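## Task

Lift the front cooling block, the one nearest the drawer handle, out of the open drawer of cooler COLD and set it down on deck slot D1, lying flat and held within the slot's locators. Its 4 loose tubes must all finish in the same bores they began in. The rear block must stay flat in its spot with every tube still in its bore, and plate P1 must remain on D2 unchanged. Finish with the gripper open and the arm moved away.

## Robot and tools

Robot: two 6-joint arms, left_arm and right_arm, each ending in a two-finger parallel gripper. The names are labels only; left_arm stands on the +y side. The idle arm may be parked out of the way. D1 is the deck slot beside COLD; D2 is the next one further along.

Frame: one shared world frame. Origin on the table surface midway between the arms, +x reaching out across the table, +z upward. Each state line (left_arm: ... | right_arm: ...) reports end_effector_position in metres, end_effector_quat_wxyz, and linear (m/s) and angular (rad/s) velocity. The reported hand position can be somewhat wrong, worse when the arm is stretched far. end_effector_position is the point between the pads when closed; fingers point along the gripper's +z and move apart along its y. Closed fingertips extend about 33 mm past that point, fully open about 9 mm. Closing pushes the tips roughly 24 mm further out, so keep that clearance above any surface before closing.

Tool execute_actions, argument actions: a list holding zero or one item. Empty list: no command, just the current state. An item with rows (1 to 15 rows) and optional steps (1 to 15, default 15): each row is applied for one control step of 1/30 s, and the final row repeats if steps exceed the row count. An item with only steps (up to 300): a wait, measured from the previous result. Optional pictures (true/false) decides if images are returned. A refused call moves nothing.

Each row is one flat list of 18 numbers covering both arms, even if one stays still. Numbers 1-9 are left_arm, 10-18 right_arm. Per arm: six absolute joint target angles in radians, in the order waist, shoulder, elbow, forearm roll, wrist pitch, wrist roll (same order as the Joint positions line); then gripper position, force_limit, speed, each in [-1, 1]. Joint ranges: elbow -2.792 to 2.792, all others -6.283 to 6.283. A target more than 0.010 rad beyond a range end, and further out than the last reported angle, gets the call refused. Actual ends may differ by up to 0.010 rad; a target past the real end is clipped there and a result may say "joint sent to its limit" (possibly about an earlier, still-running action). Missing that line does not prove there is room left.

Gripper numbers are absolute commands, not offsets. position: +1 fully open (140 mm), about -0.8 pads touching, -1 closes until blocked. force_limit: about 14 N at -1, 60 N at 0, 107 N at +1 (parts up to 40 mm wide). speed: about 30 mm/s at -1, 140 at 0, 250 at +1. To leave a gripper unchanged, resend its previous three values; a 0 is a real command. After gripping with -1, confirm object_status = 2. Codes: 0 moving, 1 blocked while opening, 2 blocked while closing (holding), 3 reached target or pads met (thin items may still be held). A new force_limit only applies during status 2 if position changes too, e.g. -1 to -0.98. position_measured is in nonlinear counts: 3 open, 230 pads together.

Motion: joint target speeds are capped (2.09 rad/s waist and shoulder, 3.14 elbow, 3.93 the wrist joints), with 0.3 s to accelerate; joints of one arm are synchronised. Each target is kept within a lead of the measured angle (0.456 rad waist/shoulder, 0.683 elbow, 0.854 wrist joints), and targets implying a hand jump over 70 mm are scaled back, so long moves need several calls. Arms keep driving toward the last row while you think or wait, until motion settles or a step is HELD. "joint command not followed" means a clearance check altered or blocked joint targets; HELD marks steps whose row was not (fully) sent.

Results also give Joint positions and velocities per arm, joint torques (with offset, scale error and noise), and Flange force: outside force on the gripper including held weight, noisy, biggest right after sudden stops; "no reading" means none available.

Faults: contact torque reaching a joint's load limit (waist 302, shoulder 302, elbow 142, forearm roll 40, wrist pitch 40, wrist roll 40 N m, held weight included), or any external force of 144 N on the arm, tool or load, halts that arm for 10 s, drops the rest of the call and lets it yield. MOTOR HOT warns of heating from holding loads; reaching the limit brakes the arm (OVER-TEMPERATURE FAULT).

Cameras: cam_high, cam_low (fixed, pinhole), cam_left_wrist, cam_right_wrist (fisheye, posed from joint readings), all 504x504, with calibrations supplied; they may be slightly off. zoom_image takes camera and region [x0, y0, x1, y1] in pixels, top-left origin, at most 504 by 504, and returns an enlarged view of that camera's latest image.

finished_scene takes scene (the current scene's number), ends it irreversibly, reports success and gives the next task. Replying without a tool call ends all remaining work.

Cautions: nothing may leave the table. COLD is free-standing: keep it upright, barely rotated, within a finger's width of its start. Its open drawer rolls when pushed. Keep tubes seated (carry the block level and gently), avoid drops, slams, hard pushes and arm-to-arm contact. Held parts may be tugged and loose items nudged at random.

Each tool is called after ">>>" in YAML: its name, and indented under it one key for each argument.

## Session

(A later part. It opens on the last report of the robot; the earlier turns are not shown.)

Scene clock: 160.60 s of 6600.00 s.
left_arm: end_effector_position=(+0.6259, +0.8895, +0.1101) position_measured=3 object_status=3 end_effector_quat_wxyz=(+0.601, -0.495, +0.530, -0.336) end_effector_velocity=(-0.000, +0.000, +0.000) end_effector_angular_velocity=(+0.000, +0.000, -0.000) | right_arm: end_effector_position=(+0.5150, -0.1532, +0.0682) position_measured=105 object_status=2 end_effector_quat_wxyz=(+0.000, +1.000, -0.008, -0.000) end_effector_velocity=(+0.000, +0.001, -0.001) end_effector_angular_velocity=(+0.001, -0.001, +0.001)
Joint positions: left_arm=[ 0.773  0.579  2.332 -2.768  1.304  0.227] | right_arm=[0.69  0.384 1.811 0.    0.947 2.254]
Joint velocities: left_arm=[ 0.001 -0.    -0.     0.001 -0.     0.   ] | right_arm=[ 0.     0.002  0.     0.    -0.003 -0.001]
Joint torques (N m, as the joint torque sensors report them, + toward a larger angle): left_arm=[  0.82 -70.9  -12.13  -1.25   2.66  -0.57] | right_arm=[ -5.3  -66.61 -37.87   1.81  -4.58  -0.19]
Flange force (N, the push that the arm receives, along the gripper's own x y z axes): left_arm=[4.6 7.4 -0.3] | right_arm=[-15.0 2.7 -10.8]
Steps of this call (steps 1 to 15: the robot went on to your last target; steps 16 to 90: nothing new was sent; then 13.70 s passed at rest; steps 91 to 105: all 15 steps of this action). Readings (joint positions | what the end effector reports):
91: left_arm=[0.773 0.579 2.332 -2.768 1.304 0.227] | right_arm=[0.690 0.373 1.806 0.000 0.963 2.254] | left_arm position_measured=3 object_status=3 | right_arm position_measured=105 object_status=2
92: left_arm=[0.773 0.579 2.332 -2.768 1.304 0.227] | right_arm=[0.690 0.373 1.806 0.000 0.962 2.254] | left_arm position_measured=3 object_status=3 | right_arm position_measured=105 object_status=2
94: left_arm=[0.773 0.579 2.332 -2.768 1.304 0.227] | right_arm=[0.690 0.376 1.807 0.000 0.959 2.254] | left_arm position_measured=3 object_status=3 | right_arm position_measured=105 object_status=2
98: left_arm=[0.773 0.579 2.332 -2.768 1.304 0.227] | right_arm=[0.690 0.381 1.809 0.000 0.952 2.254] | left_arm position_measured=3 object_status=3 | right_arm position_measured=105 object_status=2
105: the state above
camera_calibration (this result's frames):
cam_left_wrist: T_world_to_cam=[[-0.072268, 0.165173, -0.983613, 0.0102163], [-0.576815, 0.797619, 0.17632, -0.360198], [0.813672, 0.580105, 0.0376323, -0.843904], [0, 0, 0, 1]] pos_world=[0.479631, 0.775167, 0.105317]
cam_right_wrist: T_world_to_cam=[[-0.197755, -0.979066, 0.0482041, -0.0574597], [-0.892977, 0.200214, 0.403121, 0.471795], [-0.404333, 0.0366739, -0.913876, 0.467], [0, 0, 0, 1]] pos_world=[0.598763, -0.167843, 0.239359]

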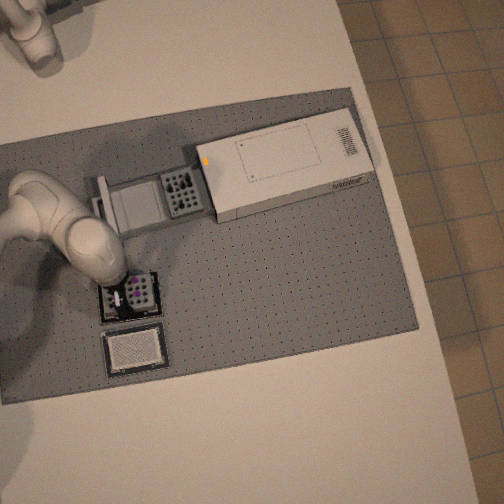

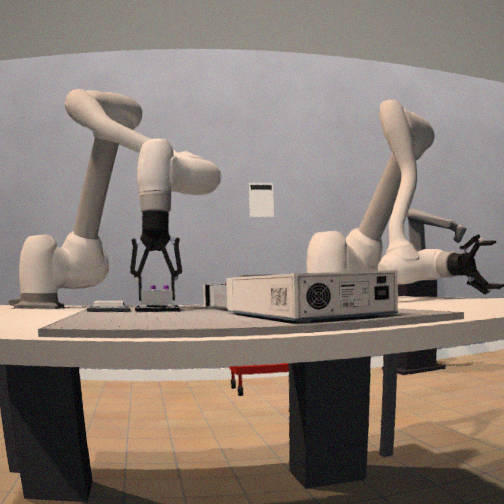

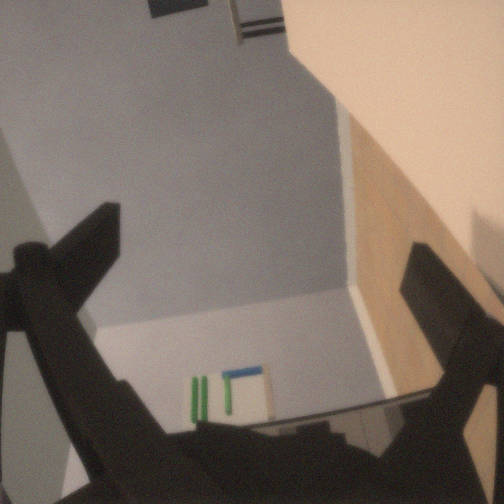

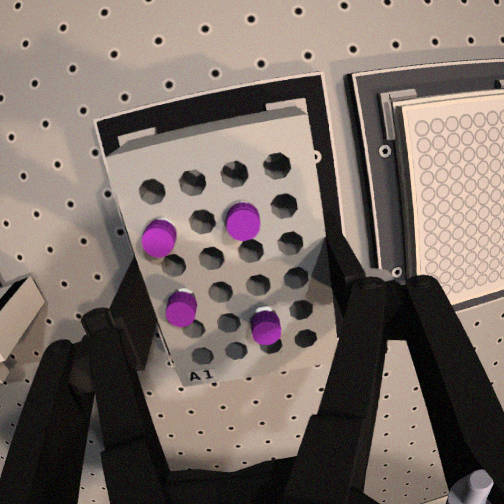

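>>> execute_actions:
  actions:
    - {"rows":[[0.773,0.579,2.332,-2.768,1.304,0.227,1,0,0,0.691,0.383,1.8127,0,0.9459,2.255,-1,0.7,-0.8],[0.773,0.579,2.332,-2.768,1.304,0.227,1,0,0,0.691,0.383,1.8127,0,0.9459,2.255,-1,0.7,-0.8],[0.773,0.579,2.332,-2.768,1.304,0.227,1,0,0,0.6921,0.3817,1.8147,0,0.9452,2.2561,-1,0.7,-0.8]],"steps":12}
  pictures: false

>>> execute_actions:
  actions:
    - {"rows":[[0.773,0.579,2.332,-2.768,1.304,0.227,1,0,0,0.6921,0.3827,1.8154,0,0.9435,2.2561,-1,0.7,-0.8],[0.773,0.579,2.332,-2.768,1.304,0.227,1,0,0,0.6921,0.3827,1.8154,0,0.9435,2.2561,-1,0.7,-0.8],[0.773,0.579,2.332,-2.768,1.304,0.227,1,0,0,0.6921,0.3836,1.8162,0,0.9418,2.2561,-1,0.7,-0.8]],"steps":12}
  pictures: false

Scene clock: 167.53 s of 6600.00 s.
left_arm: end_effector_position=(+0.6259, +0.8895, +0.1101) position_measured=3 object_status=3 end_effector_quat_wxyz=(+0.601, -0.495, +0.530, -0.336) end_effector_velocity=(+0.000, -0.000, -0.001) end_effector_angular_velocity=(-0.001, +0.001, -0.000) | right_arm: end_effector_position=(+0.5126, -0.1533, +0.0680) position_measured=105 object_status=2 end_effector_quat_wxyz=(+0.000, +1.000, -0.008, +0.000) end_effector_velocity=(-0.001, +0.000, +0.000) end_effector_angular_velocity=(-0.001, +0.001, +0.001)
Joint positions: left_arm=[ 0.773  0.579  2.332 -2.768  1.304  0.227] | right_arm=[ 0.692  0.382  1.815 -0.     0.945  2.256]
Joint velocities: left_arm=[-0.     0.     0.     0.    -0.001 -0.001] | right_arm=[ 0.001 -0.     0.    -0.     0.001 -0.   ]
Joint torques (N m, as the joint torque sensors report them, + toward a larger angle): left_arm=[ -0.14 -68.66 -12.67  -1.14   2.46  -0.68] | right_arm=[  2.95 -83.41 -39.69   2.92   0.1    0.04]
Flange force (N, the push that the arm receives, along the gripper's own x y z axes): left_arm=[2.9 3.6 -3.3] | right_arm=[4.8 1.5 15.1]
Steps of this call (steps 1 to 15: the robot went on to your last target; steps 16 to 90: nothing new was sent; then 3.53 s passed at rest; steps 91 to 102: all 12 steps of this action). Readings (joint positions | what the end effector reports):
91: left_arm=[0.773 0.579 2.332 -2.768 1.304 0.227] | right_arm=[0.690 0.384 1.811 -0.000 0.947 2.254] | left_arm position_measured=3 object_status=3 | right_arm position_measured=105 object_status=2
92: left_arm=[0.773 0.579 2.332 -2.768 1.304 0.227] | right_arm=[0.690 0.384 1.811 -0.000 0.946 2.254] | left_arm position_measured=3 object_status=3 | right_arm position_measured=105 object_status=2
94: left_arm=[0.773 0.579 2.332 -2.768 1.304 0.227] | right_arm=[0.691 0.383 1.813 -0.000 0.945 2.255] | left_arm position_measured=3 object_status=3 | right_arm position_measured=105 object_status=2
98: left_arm=[0.773 0.579 2.332 -2.768 1.304 0.227] | right_arm=[0.692 0.382 1.815 -0.000 0.945 2.256] | left_arm position_measured=3 object_status=3 | right_arm position_measured=105 object_status=2
102: the state above

Scene clock: 167.93 s of 6600.00 s.
left_arm: end_effector_position=(+0.6259, +0.8895, +0.1101) position_measured=3 object_status=3 end_effector_quat_wxyz=(+0.601, -0.495, +0.530, -0.336) end_effector_velocity=(-0.000, -0.000, -0.001) end_effector_angular_velocity=(-0.001, +0.000, +0.000) | right_arm: end_effector_position=(+0.5125, -0.1533, +0.0661) position_measured=106 object_status=2 end_effector_quat_wxyz=(-0.000, +1.000, -0.008, +0.000) end_effector_velocity=(-0.001, -0.000, -0.000) end_effector_angular_velocity=(-0.001, +0.001, -0.000)
Joint positions: left_arm=[ 0.773  0.579  2.332 -2.768  1.304  0.227] | right_arm=[ 0.692  0.384  1.816 -0.     0.942  2.256]
Joint velocities: left_arm=[ 0.     0.     0.001 -0.     0.001 -0.001] | right_arm=[ 0.    -0.001  0.001  0.     0.001  0.   ]
Joint torques (N m, as the joint torque sensors report them, + toward a larger angle): left_arm=[ -0.44 -69.81 -12.38  -1.36   2.59  -0.62] | right_arm=[  6.   -79.07 -35.71   3.92   1.52  -0.19]
Flange force (N, the push that the arm receives, along the gripper's own x y z axes): left_arm=[1.9 6.2 -2.5] | right_arm=[7.8 4.3 10.0]
Steps of this call (steps 1 to 12: all 12 steps of this action). Readings (joint positions | what the end effector reports):
1: left_arm=[0.773 0.579 2.332 -2.768 1.304 0.227] | right_arm=[0.692 0.382 1.815 -0.000 0.945 2.256] | left_arm position_measured=3 object_status=3 | right_arm position_measured=105 object_status=2
2: left_arm=[0.773 0.579 2.332 -2.768 1.304 0.227] | right_arm=[0.692 0.382 1.815 -0.000 0.945 2.256] | left_arm position_measured=3 object_status=3 | right_arm position_measured=105 object_status=2
4: left_arm=[0.773 0.579 2.332 -2.768 1.304 0.227] | right_arm=[0.692 0.383 1.816 -0.000 0.943 2.256] | left_arm position_measured=3 object_status=3 | right_arm position_measured=105 object_status=2
8: left_arm=[0.773 0.579 2.332 -2.768 1.304 0.227] | right_arm=[0.692 0.383 1.816 -0.000 0.942 2.256] | left_arm position_measured=3 object_status=3 | right_arm position_measured=106 object_status=2
12: the state above

>>> execute_actions:
  actions:
    - {"rows":[[0.773,0.579,2.332,-2.768,1.304,0.227,1,0,0,0.6909,0.3836,1.8162,0,0.9418,2.2549,-1,0.7,-0.8],[0.773,0.579,2.332,-2.768,1.304,0.227,1,0,0,0.6909,0.3836,1.8162,0,0.9418,2.2549,-1,0.7,-0.8],[0.773,0.579,2.332,-2.768,1.304,0.227,1,0,0,0.6909,0.3836,1.8162,0,0.9418,2.2549,-1,0.7,-0.8],[0.773,0.579,2.332,-2.768,1.304,0.227,1,0,0,0.6909,0.3846,1.8169,0,0.9401,2.2549,-1,0.7,-0.8],[0.773,0.579,2.332,-2.768,1.304,0.227,1,0,0,0.6909,0.3846,1.8169,0,0.9401,2.2549,-1,0.7,-0.8],[0.773,0.579,2.332,-2.768,1.304,0.227,1,0,0,0.6909,0.3856,1.8177,0,0.9383,2.2549,-1,0.7,-0.8]],"steps":15}

>>> zoom_image:
  camera: "cam_low"
  region: [110, 260, 200, 320]

Scene clock: 174.63 s of 6600.00 s.
left_arm: end_effector_position=(+0.6259, +0.8895, +0.1101) position_measured=3 object_status=3 end_effector_quat_wxyz=(+0.601, -0.495, +0.530, -0.336) end_effector_velocity=(+0.000, -0.000, +0.000) end_effector_angular_velocity=(+0.000, +0.000, -0.000) | right_arm: end_effector_position=(+0.5129, -0.1538, +0.0640) position_measured=106 object_status=2 end_effector_quat_wxyz=(-0.000, +1.000, -0.008, -0.000) end_effector_velocity=(-0.000, -0.001, -0.002) end_effector_angular_velocity=(-0.003, +0.001, +0.000)
Joint positions: left_arm=[ 0.773  0.579  2.332 -2.768  1.304  0.227] | right_arm=[0.691 0.386 1.818 0.    0.938 2.255]
Joint velocities: left_arm=[-0. -0. -0.  0. -0.  0.] | right_arm=[-0.     0.002  0.001 -0.002 -0.     0.   ]
Joint torques (N m, as the joint torque sensors report them, + toward a larger angle): left_arm=[  0.95 -69.07 -12.04  -1.48   2.76  -0.53] | right_arm=[ -5.82 -78.75 -31.57  -2.13   3.01  -0.69]
Flange force (N, the push that the arm receives, along the gripper's own x y z axes): left_arm=[3.6 3.2 -0.9] | right_arm=[2.0 -14.4 9.9]
Steps of this call (steps 1 to 15: the robot went on to your last target; steps 16 to 90: nothing new was sent; then 3.20 s passed at rest; steps 91 to 105: all 15 steps of this action). Readings (joint positions | what the end effector reports):
91: left_arm=[0.773 0.579 2.332 -2.768 1.304 0.227] | right_arm=[0.692 0.384 1.816 0.000 0.942 2.256] | left_arm position_measured=3 object_status=3 | right_arm position_measured=106 object_status=2
92: left_arm=[0.773 0.579 2.332 -2.768 1.304 0.227] | right_arm=[0.692 0.384 1.816 0.000 0.942 2.256] | left_arm position_measured=3 object_status=3 | right_arm position_measured=106 object_status=2
94: left_arm=[0.773 0.579 2.332 -2.768 1.304 0.227] | right_arm=[0.692 0.384 1.816 0.000 0.942 2.255] | left_arm position_measured=3 object_status=3 | right_arm position_measured=106 object_status=2
98: left_arm=[0.773 0.579 2.332 -2.768 1.304 0.227] | right_arm=[0.691 0.385 1.817 0.000 0.939 2.255] | left_arm position_measured=3 object_status=3 | right_arm position_measured=106 object_status=2
105: the state above
camera_calibration (this result's frames):
cam_left_wrist: T_world_to_cam=[[-0.0722681, 0.165173, -0.983613, 0.0102164], [-0.576815, 0.797619, 0.17632, -0.360199], [0.813672, 0.580105, 0.0376321, -0.843904], [0, 0, 0, 1]] pos_world=[0.479631, 0.775167, 0.105317]
cam_right_wrist: T_world_to_cam=[[-0.197871, -0.979051, 0.0480254, -0.0581409], [-0.892941, 0.200245, 0.403185, 0.471763], [-0.404356, 0.0368949, -0.913857, 0.46238], [0, 0, 0, 1]] pos_world=[0.596718, -0.168451, 0.235133]

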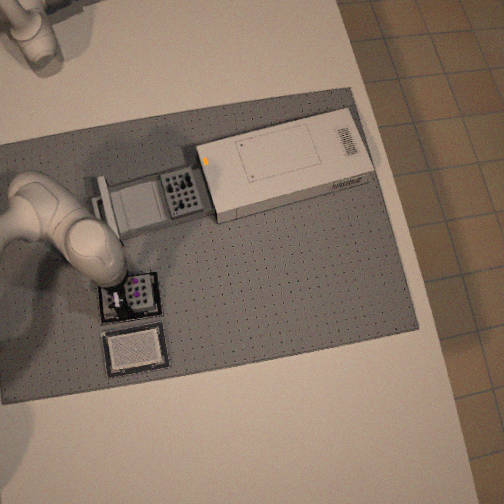

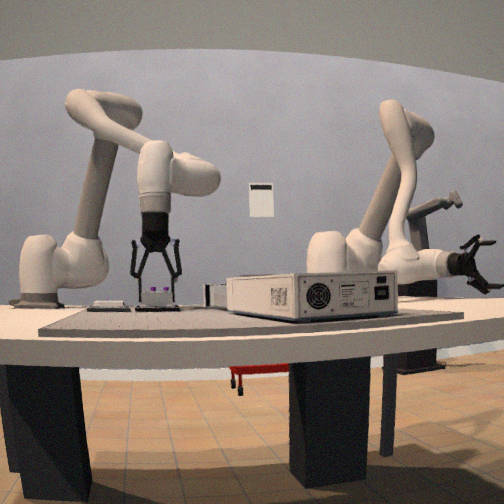

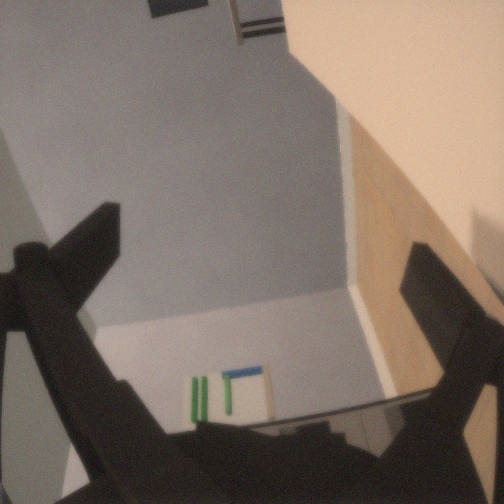

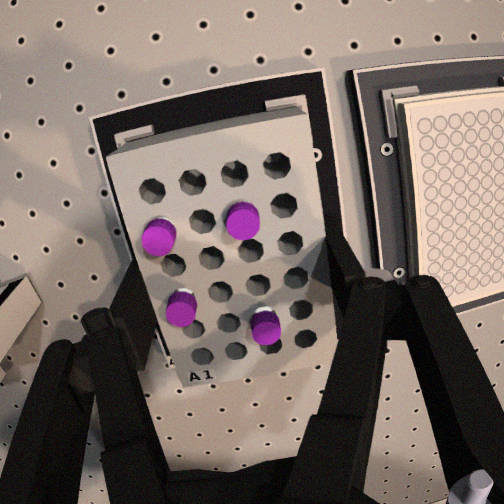

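Region (110, 260, 200, 320) of cam_low's 504x504 image, scaled by 5.600, with more detail than that image has.

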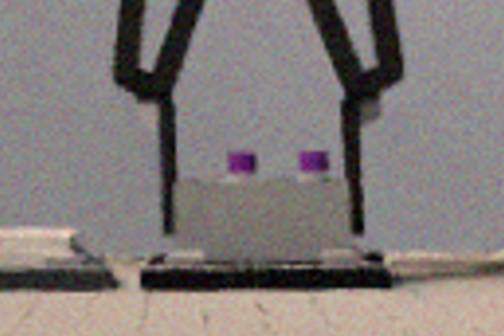

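>>> execute_actions:
  actions:
    - {"rows":[[0.773,0.579,2.332,-2.768,1.304,0.227,1,0,0,0.6917,0.3858,1.8174,0,0.9384,2.2557,-1,0.7,-0.8],[0.773,0.579,2.332,-2.768,1.304,0.227,1,0,0,0.6917,0.3858,1.8174,0,0.9384,2.2557,-1,0.7,-0.8],[0.773,0.579,2.332,-2.768,1.304,0.227,1,0,0,0.6917,0.3858,1.8174,0,0.9384,2.2557,-1,0.7,-0.8],[0.773,0.579,2.332,-2.768,1.304,0.227,1,0,0,0.6917,0.3866,1.818,0,0.937,2.2557,-1,0.7,-0.8],[0.773,0.579,2.332,-2.768,1.304,0.227,1,0,0,0.6917,0.3866,1.818,0,0.937,2.2557,-1,0.7,-0.8],[0.773,0.579,2.332,-2.768,1.304,0.227,1,0,0,0.6917,0.3873,1.8185,0,0.9358,2.2557,-1,0.7,-0.8]],"steps":15}
  pictures: false

Scene clock: 179.80 s of 6600.00 s.
left_arm: end_effector_position=(+0.6259, +0.8895, +0.1101) position_measured=3 object_status=3 end_effector_quat_wxyz=(+0.601, -0.495, +0.530, -0.336) end_effector_velocity=(+0.001, -0.001, +0.001) end_effector_angular_velocity=(+0.001, -0.002, -0.001) | right_arm: end_effector_position=(+0.5128, -0.1535, +0.0626) position_measured=106 object_status=2 end_effector_quat_wxyz=(+0.000, +1.000, -0.008, +0.000) end_effector_velocity=(+0.000, +0.001, +0.001) end_effector_angular_velocity=(+0.002, -0.002, +0.000)
Joint positions: left_arm=[ 0.773  0.579  2.332 -2.768  1.304  0.227] | right_arm=[ 0.692  0.387  1.818 -0.     0.936  2.256]
Joint velocities: left_arm=[-0.001 -0.001 -0.001 -0.     0.001 -0.   ] | right_arm=[ 0.001 -0.002 -0.001  0.    -0.     0.   ]
Joint torques (N m, as the joint torque sensors report them, + toward a larger angle): left_arm=[ -0.7  -68.55 -12.29  -1.34   2.68  -0.33] | right_arm=[  4.43 -47.01 -17.51   3.03  -1.34  -0.22]
Flange force (N, the push that the arm receives, along the gripper's own x y z axes): left_arm=[0.6 3.0 -2.8] | right_arm=[3.3 5.2 -39.7]
Steps of this call (steps 1 to 15: the robot went on to your last target; steps 16 to 90: nothing new was sent; then 1.67 s passed at rest; steps 91 to 105: all 15 steps of this action). Readings (joint positions | what the end effector reports):
91: left_arm=[0.773 0.579 2.332 -2.768 1.304 0.227] | right_arm=[0.691 0.386 1.818 -0.000 0.938 2.255] | left_arm position_measured=3 object_status=3 | right_arm position_measured=106 object_status=2
92: left_arm=[0.773 0.579 2.332 -2.768 1.304 0.227] | right_arm=[0.691 0.386 1.818 -0.000 0.938 2.255] | left_arm position_measured=3 object_status=3 | right_arm position_measured=106 object_status=2
94: left_arm=[0.773 0.579 2.332 -2.768 1.304 0.227] | right_arm=[0.691 0.386 1.818 -0.000 0.938 2.255] | left_arm position_measured=3 object_status=3 | right_arm position_measured=106 object_status=2
98: left_arm=[0.773 0.579 2.332 -2.768 1.304 0.227] | right_arm=[0.691 0.387 1.818 -0.000 0.937 2.255] | left_arm position_measured=3 object_status=3 | right_arm position_measured=106 object_status=2
105: the state above

Seated. Release and retreat.

>>> execute_actions:
  actions:
    - {"rows":[[0.773,0.579,2.332,-2.768,1.304,0.227,1,0,0,0.6917,0.3866,1.818,0,0.937,2.2557,0.45,0,-0.5]],"steps":15}
  pictures: false

>>> execute_actions:
  actions:
    - {"rows":[[0.773,0.579,2.332,-2.768,1.304,0.227,1,0,0,0.6917,0.3613,1.797,0,0.9833,2.2557,0.45,0,-0.5],[0.773,0.579,2.332,-2.768,1.304,0.227,1,0,0,0.6917,0.3613,1.797,0,0.9833,2.2557,0.45,0,-0.5],[0.773,0.579,2.332,-2.768,1.304,0.227,1,0,0,0.6917,0.3613,1.797,0,0.9833,2.2557,0.45,0,-0.5],[0.773,0.579,2.332,-2.768,1.304,0.227,1,0,0,0.6917,0.2825,1.7032,0,1.1559,2.2557,0.45,0,-0.5]],"steps":15}
  pictures: false

>>> execute_actions:
  actions:
    - {"rows":[[0.773,0.579,2.332,-2.768,1.304,0.227,1,0,0,0.6917,0.2,1.55,0,1.39,2.2557,0.45,0,-0.5]],"steps":15}

Scene clock: 185.83 s of 6600.00 s.
left_arm: end_effector_position=(+0.6259, +0.8895, +0.1101) position_measured=3 object_status=3 end_effector_quat_wxyz=(+0.601, -0.495, +0.530, -0.336) end_effector_velocity=(+0.000, +0.000, +0.001) end_effector_angular_velocity=(-0.001, -0.002, +0.001) | right_arm: end_effector_position=(+0.5127, -0.1533, +0.0631) position_measured=72 object_status=3 end_effector_quat_wxyz=(-0.000, +1.000, -0.008, -0.000) end_effector_velocity=(-0.000, -0.001, +0.001) end_effector_angular_velocity=(-0.001, -0.000, +0.000)
Joint positions: left_arm=[ 0.773  0.579  2.332 -2.768  1.304  0.227] | right_arm=[0.692 0.387 1.818 0.    0.937 2.256]
Joint velocities: left_arm=[-0.    -0.    -0.    -0.001  0.001 -0.001] | right_arm=[ 0.    -0.002  0.001 -0.001  0.001  0.   ]
Joint torques (N m, as the joint torque sensors report them, + toward a larger angle): left_arm=[  1.15 -68.21 -12.08  -1.46   2.97  -0.51] | right_arm=[  3.84 -80.92 -33.93   2.85   0.2    0.36]
Flange force (N, the push that the arm receives, along the gripper's own x y z axes): left_arm=[3.5 0.8 -1.2] | right_arm=[11.5 -2.0 9.0]
Steps of this call (steps 1 to 15: the robot went on to your last target; steps 16 to 90: nothing new was sent; then 2.53 s passed at rest; steps 91 to 105: all 15 steps of this action). Readings (joint positions | what the end effector reports):
91: left_arm=[0.773 0.579 2.332 -2.768 1.304 0.227] | right_arm=[0.692 0.387 1.819 0.000 0.936 2.256] | left_arm position_measured=3 object_status=3 | right_arm position_measured=106 object_status=0
92: left_arm=[0.773 0.579 2.332 -2.768 1.304 0.227] | right_arm=[0.692 0.387 1.819 0.000 0.936 2.256] | left_arm position_measured=3 object_status=3 | right_arm position_measured=106 object_status=0
94: left_arm=[0.773 0.579 2.332 -2.768 1.304 0.227] | right_arm=[0.692 0.387 1.819 0.000 0.936 2.256] | left_arm position_measured=3 object_status=3 | right_arm position_measured=94 object_status=0
98: left_arm=[0.773 0.579 2.332 -2.768 1.304 0.227] | right_arm=[0.692 0.387 1.818 0.000 0.937 2.256] | left_arm position_measured=3 object_status=3 | right_arm position_measured=76 object_status=0
105: the state above

Scene clock: 186.33 s of 6600.00 s.
left_arm: end_effector_position=(+0.6259, +0.8895, +0.1101) position_measured=3 object_status=3 end_effector_quat_wxyz=(+0.601, -0.495, +0.530, -0.336) end_effector_velocity=(-0.000, -0.001, -0.000) end_effector_angular_velocity=(-0.001, +0.001, -0.002) | right_arm: end_effector_position=(+0.5128, -0.1532, +0.1895) position_measured=72 object_status=3 end_effector_quat_wxyz=(+0.000, +1.000, -0.008, -0.000) end_effector_velocity=(+0.000, +0.000, +0.007) end_effector_angular_velocity=(-0.001, +0.001, -0.000)
Joint positions: left_arm=[ 0.773  0.579  2.332 -2.768  1.304  0.227] | right_arm=[0.692 0.283 1.704 0.    1.155 2.256]
Joint velocities: left_arm=[-0.    -0.001  0.001  0.001 -0.001 -0.001] | right_arm=[-0.    -0.003 -0.009  0.     0.013 -0.   ]
Joint torques (N m, as the joint torque sensors report them, + toward a larger angle): left_arm=[  1.65 -69.99 -12.43  -1.2    2.7   -0.74] | right_arm=[ -1.33 -66.86 -40.02   3.37  -0.45   0.54]
Flange force (N, the push that the arm receives, along the gripper's own x y z axes): left_arm=[6.5 4.7 -0.6] | right_arm=[-2.7 1.4 3.1]
Steps of this call (steps 1 to 15: all 15 steps of this action). Readings (joint positions | what the end effector reports):
1: left_arm=[0.773 0.579 2.332 -2.768 1.304 0.227] | right_arm=[0.692 0.386 1.818 0.000 0.937 2.256] | left_arm position_measured=3 object_status=3 | right_arm position_measured=72 object_status=3
2: left_arm=[0.773 0.579 2.332 -2.768 1.304 0.227] | right_arm=[0.692 0.382 1.814 -0.000 0.946 2.256] | left_arm position_measured=3 object_status=3 | right_arm position_measured=72 object_status=3
4: left_arm=[0.773 0.579 2.332 -2.768 1.304 0.227] | right_arm=[0.692 0.367 1.801 -0.000 0.973 2.256] | left_arm position_measured=3 object_status=3 | right_arm position_measured=72 object_status=3
8: left_arm=[0.773 0.579 2.332 -2.768 1.304 0.227] | right_arm=[0.692 0.318 1.744 -0.000 1.079 2.256] | left_arm position_measured=3 object_status=3 | right_arm position_measured=72 object_status=3
15: the state above

Scene clock: 186.83 s of 6600.00 s.
left_arm: end_effector_position=(+0.6259, +0.8895, +0.1101) position_measured=3 object_status=3 end_effector_quat_wxyz=(+0.601, -0.495, +0.530, -0.336) end_effector_velocity=(-0.000, +0.000, -0.000) end_effector_angular_velocity=(-0.001, +0.001, +0.000) | right_arm: end_effector_position=(+0.5045, -0.1598, +0.3276) position_measured=72 object_status=3 end_effector_quat_wxyz=(-0.000, +1.000, -0.008, +0.000) end_effector_velocity=(+0.001, +0.001, +0.006) end_effector_angular_velocity=(+0.003, -0.003, -0.000)
Joint positions: left_arm=[ 0.773  0.579  2.332 -2.768  1.304  0.227] | right_arm=[0.692 0.2   1.55  0.    1.39  2.256]
Joint velocities: left_arm=[ 0.    -0.     0.001 -0.    -0.001 -0.   ] | right_arm=[-0.    -0.002 -0.008  0.     0.006 -0.   ]
Joint torques (N m, as the joint torque sensors report them, + toward a larger angle): left_arm=[  0.06 -69.24 -11.24  -1.5    2.83  -0.5 ] | right_arm=[  2.97 -64.48 -43.07   3.91  -0.45   0.37]
Flange force (N, the push that the arm receives, along the gripper's own x y z axes): left_arm=[1.0 4.2 -0.6] | right_arm=[3.9 3.1 3.9]
Steps of this call (steps 1 to 15: all 15 steps of this action). Readings (joint positions | what the end effector reports):
1: left_arm=[0.773 0.579 2.332 -2.768 1.304 0.227] | right_arm=[0.692 0.283 1.703 0.000 1.156 2.256] | left_arm position_measured=3 object_status=3 | right_arm position_measured=72 object_status=3
2: left_arm=[0.773 0.579 2.332 -2.768 1.304 0.227] | right_arm=[0.692 0.280 1.698 -0.000 1.165 2.256] | left_arm position_measured=3 object_status=3 | right_arm position_measured=72 object_status=3
4: left_arm=[0.773 0.579 2.332 -2.768 1.304 0.227] | right_arm=[0.692 0.260 1.661 -0.000 1.220 2.256] | left_arm position_measured=3 object_status=3 | right_arm position_measured=72 object_status=3
8: left_arm=[0.773 0.579 2.332 -2.768 1.304 0.227] | right_arm=[0.692 0.219 1.586 0.000 1.335 2.256] | left_arm position_measured=3 object_status=3 | right_arm position_measured=72 object_status=3
15: the state above
camera_calibration (this result's frames):
cam_left_wrist: T_world_to_cam=[[-0.0722681, 0.165173, -0.983613, 0.0102164], [-0.576815, 0.797619, 0.17632, -0.360199], [0.813672, 0.580105, 0.0376321, -0.843904], [0, 0, 0, 1]] pos_world=[0.479631, 0.775167, 0.105317]
cam_right_wrist: T_world_to_cam=[[-0.197816, -0.979105, 0.0471389, -0.0781094], [-0.893422, 0.199874, 0.402303, 0.359705], [-0.403318, 0.0374671, -0.914292, 0.699778], [0, 0, 0, 1]] pos_world=[0.58815, -0.174592, 0.498774]

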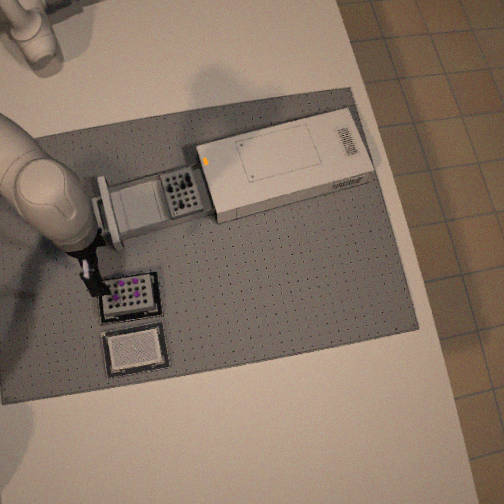

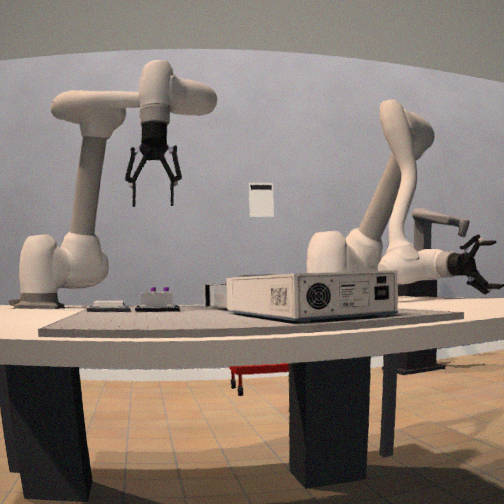

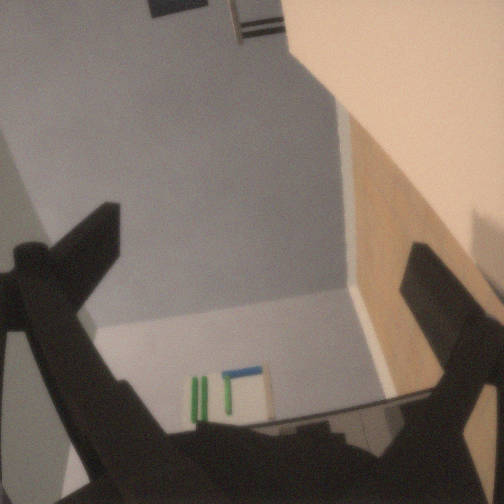

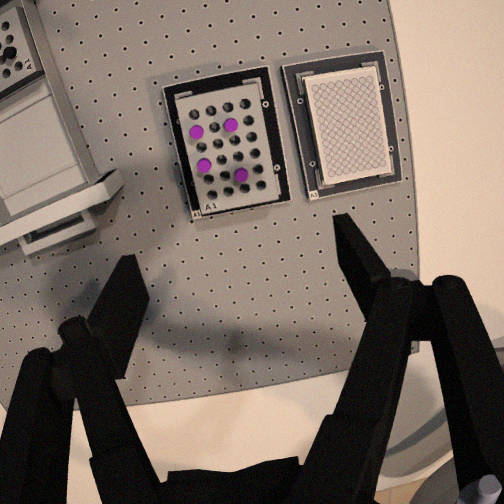

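>>> finished_scene:
  scene: 1

The scene is finished: the task was done.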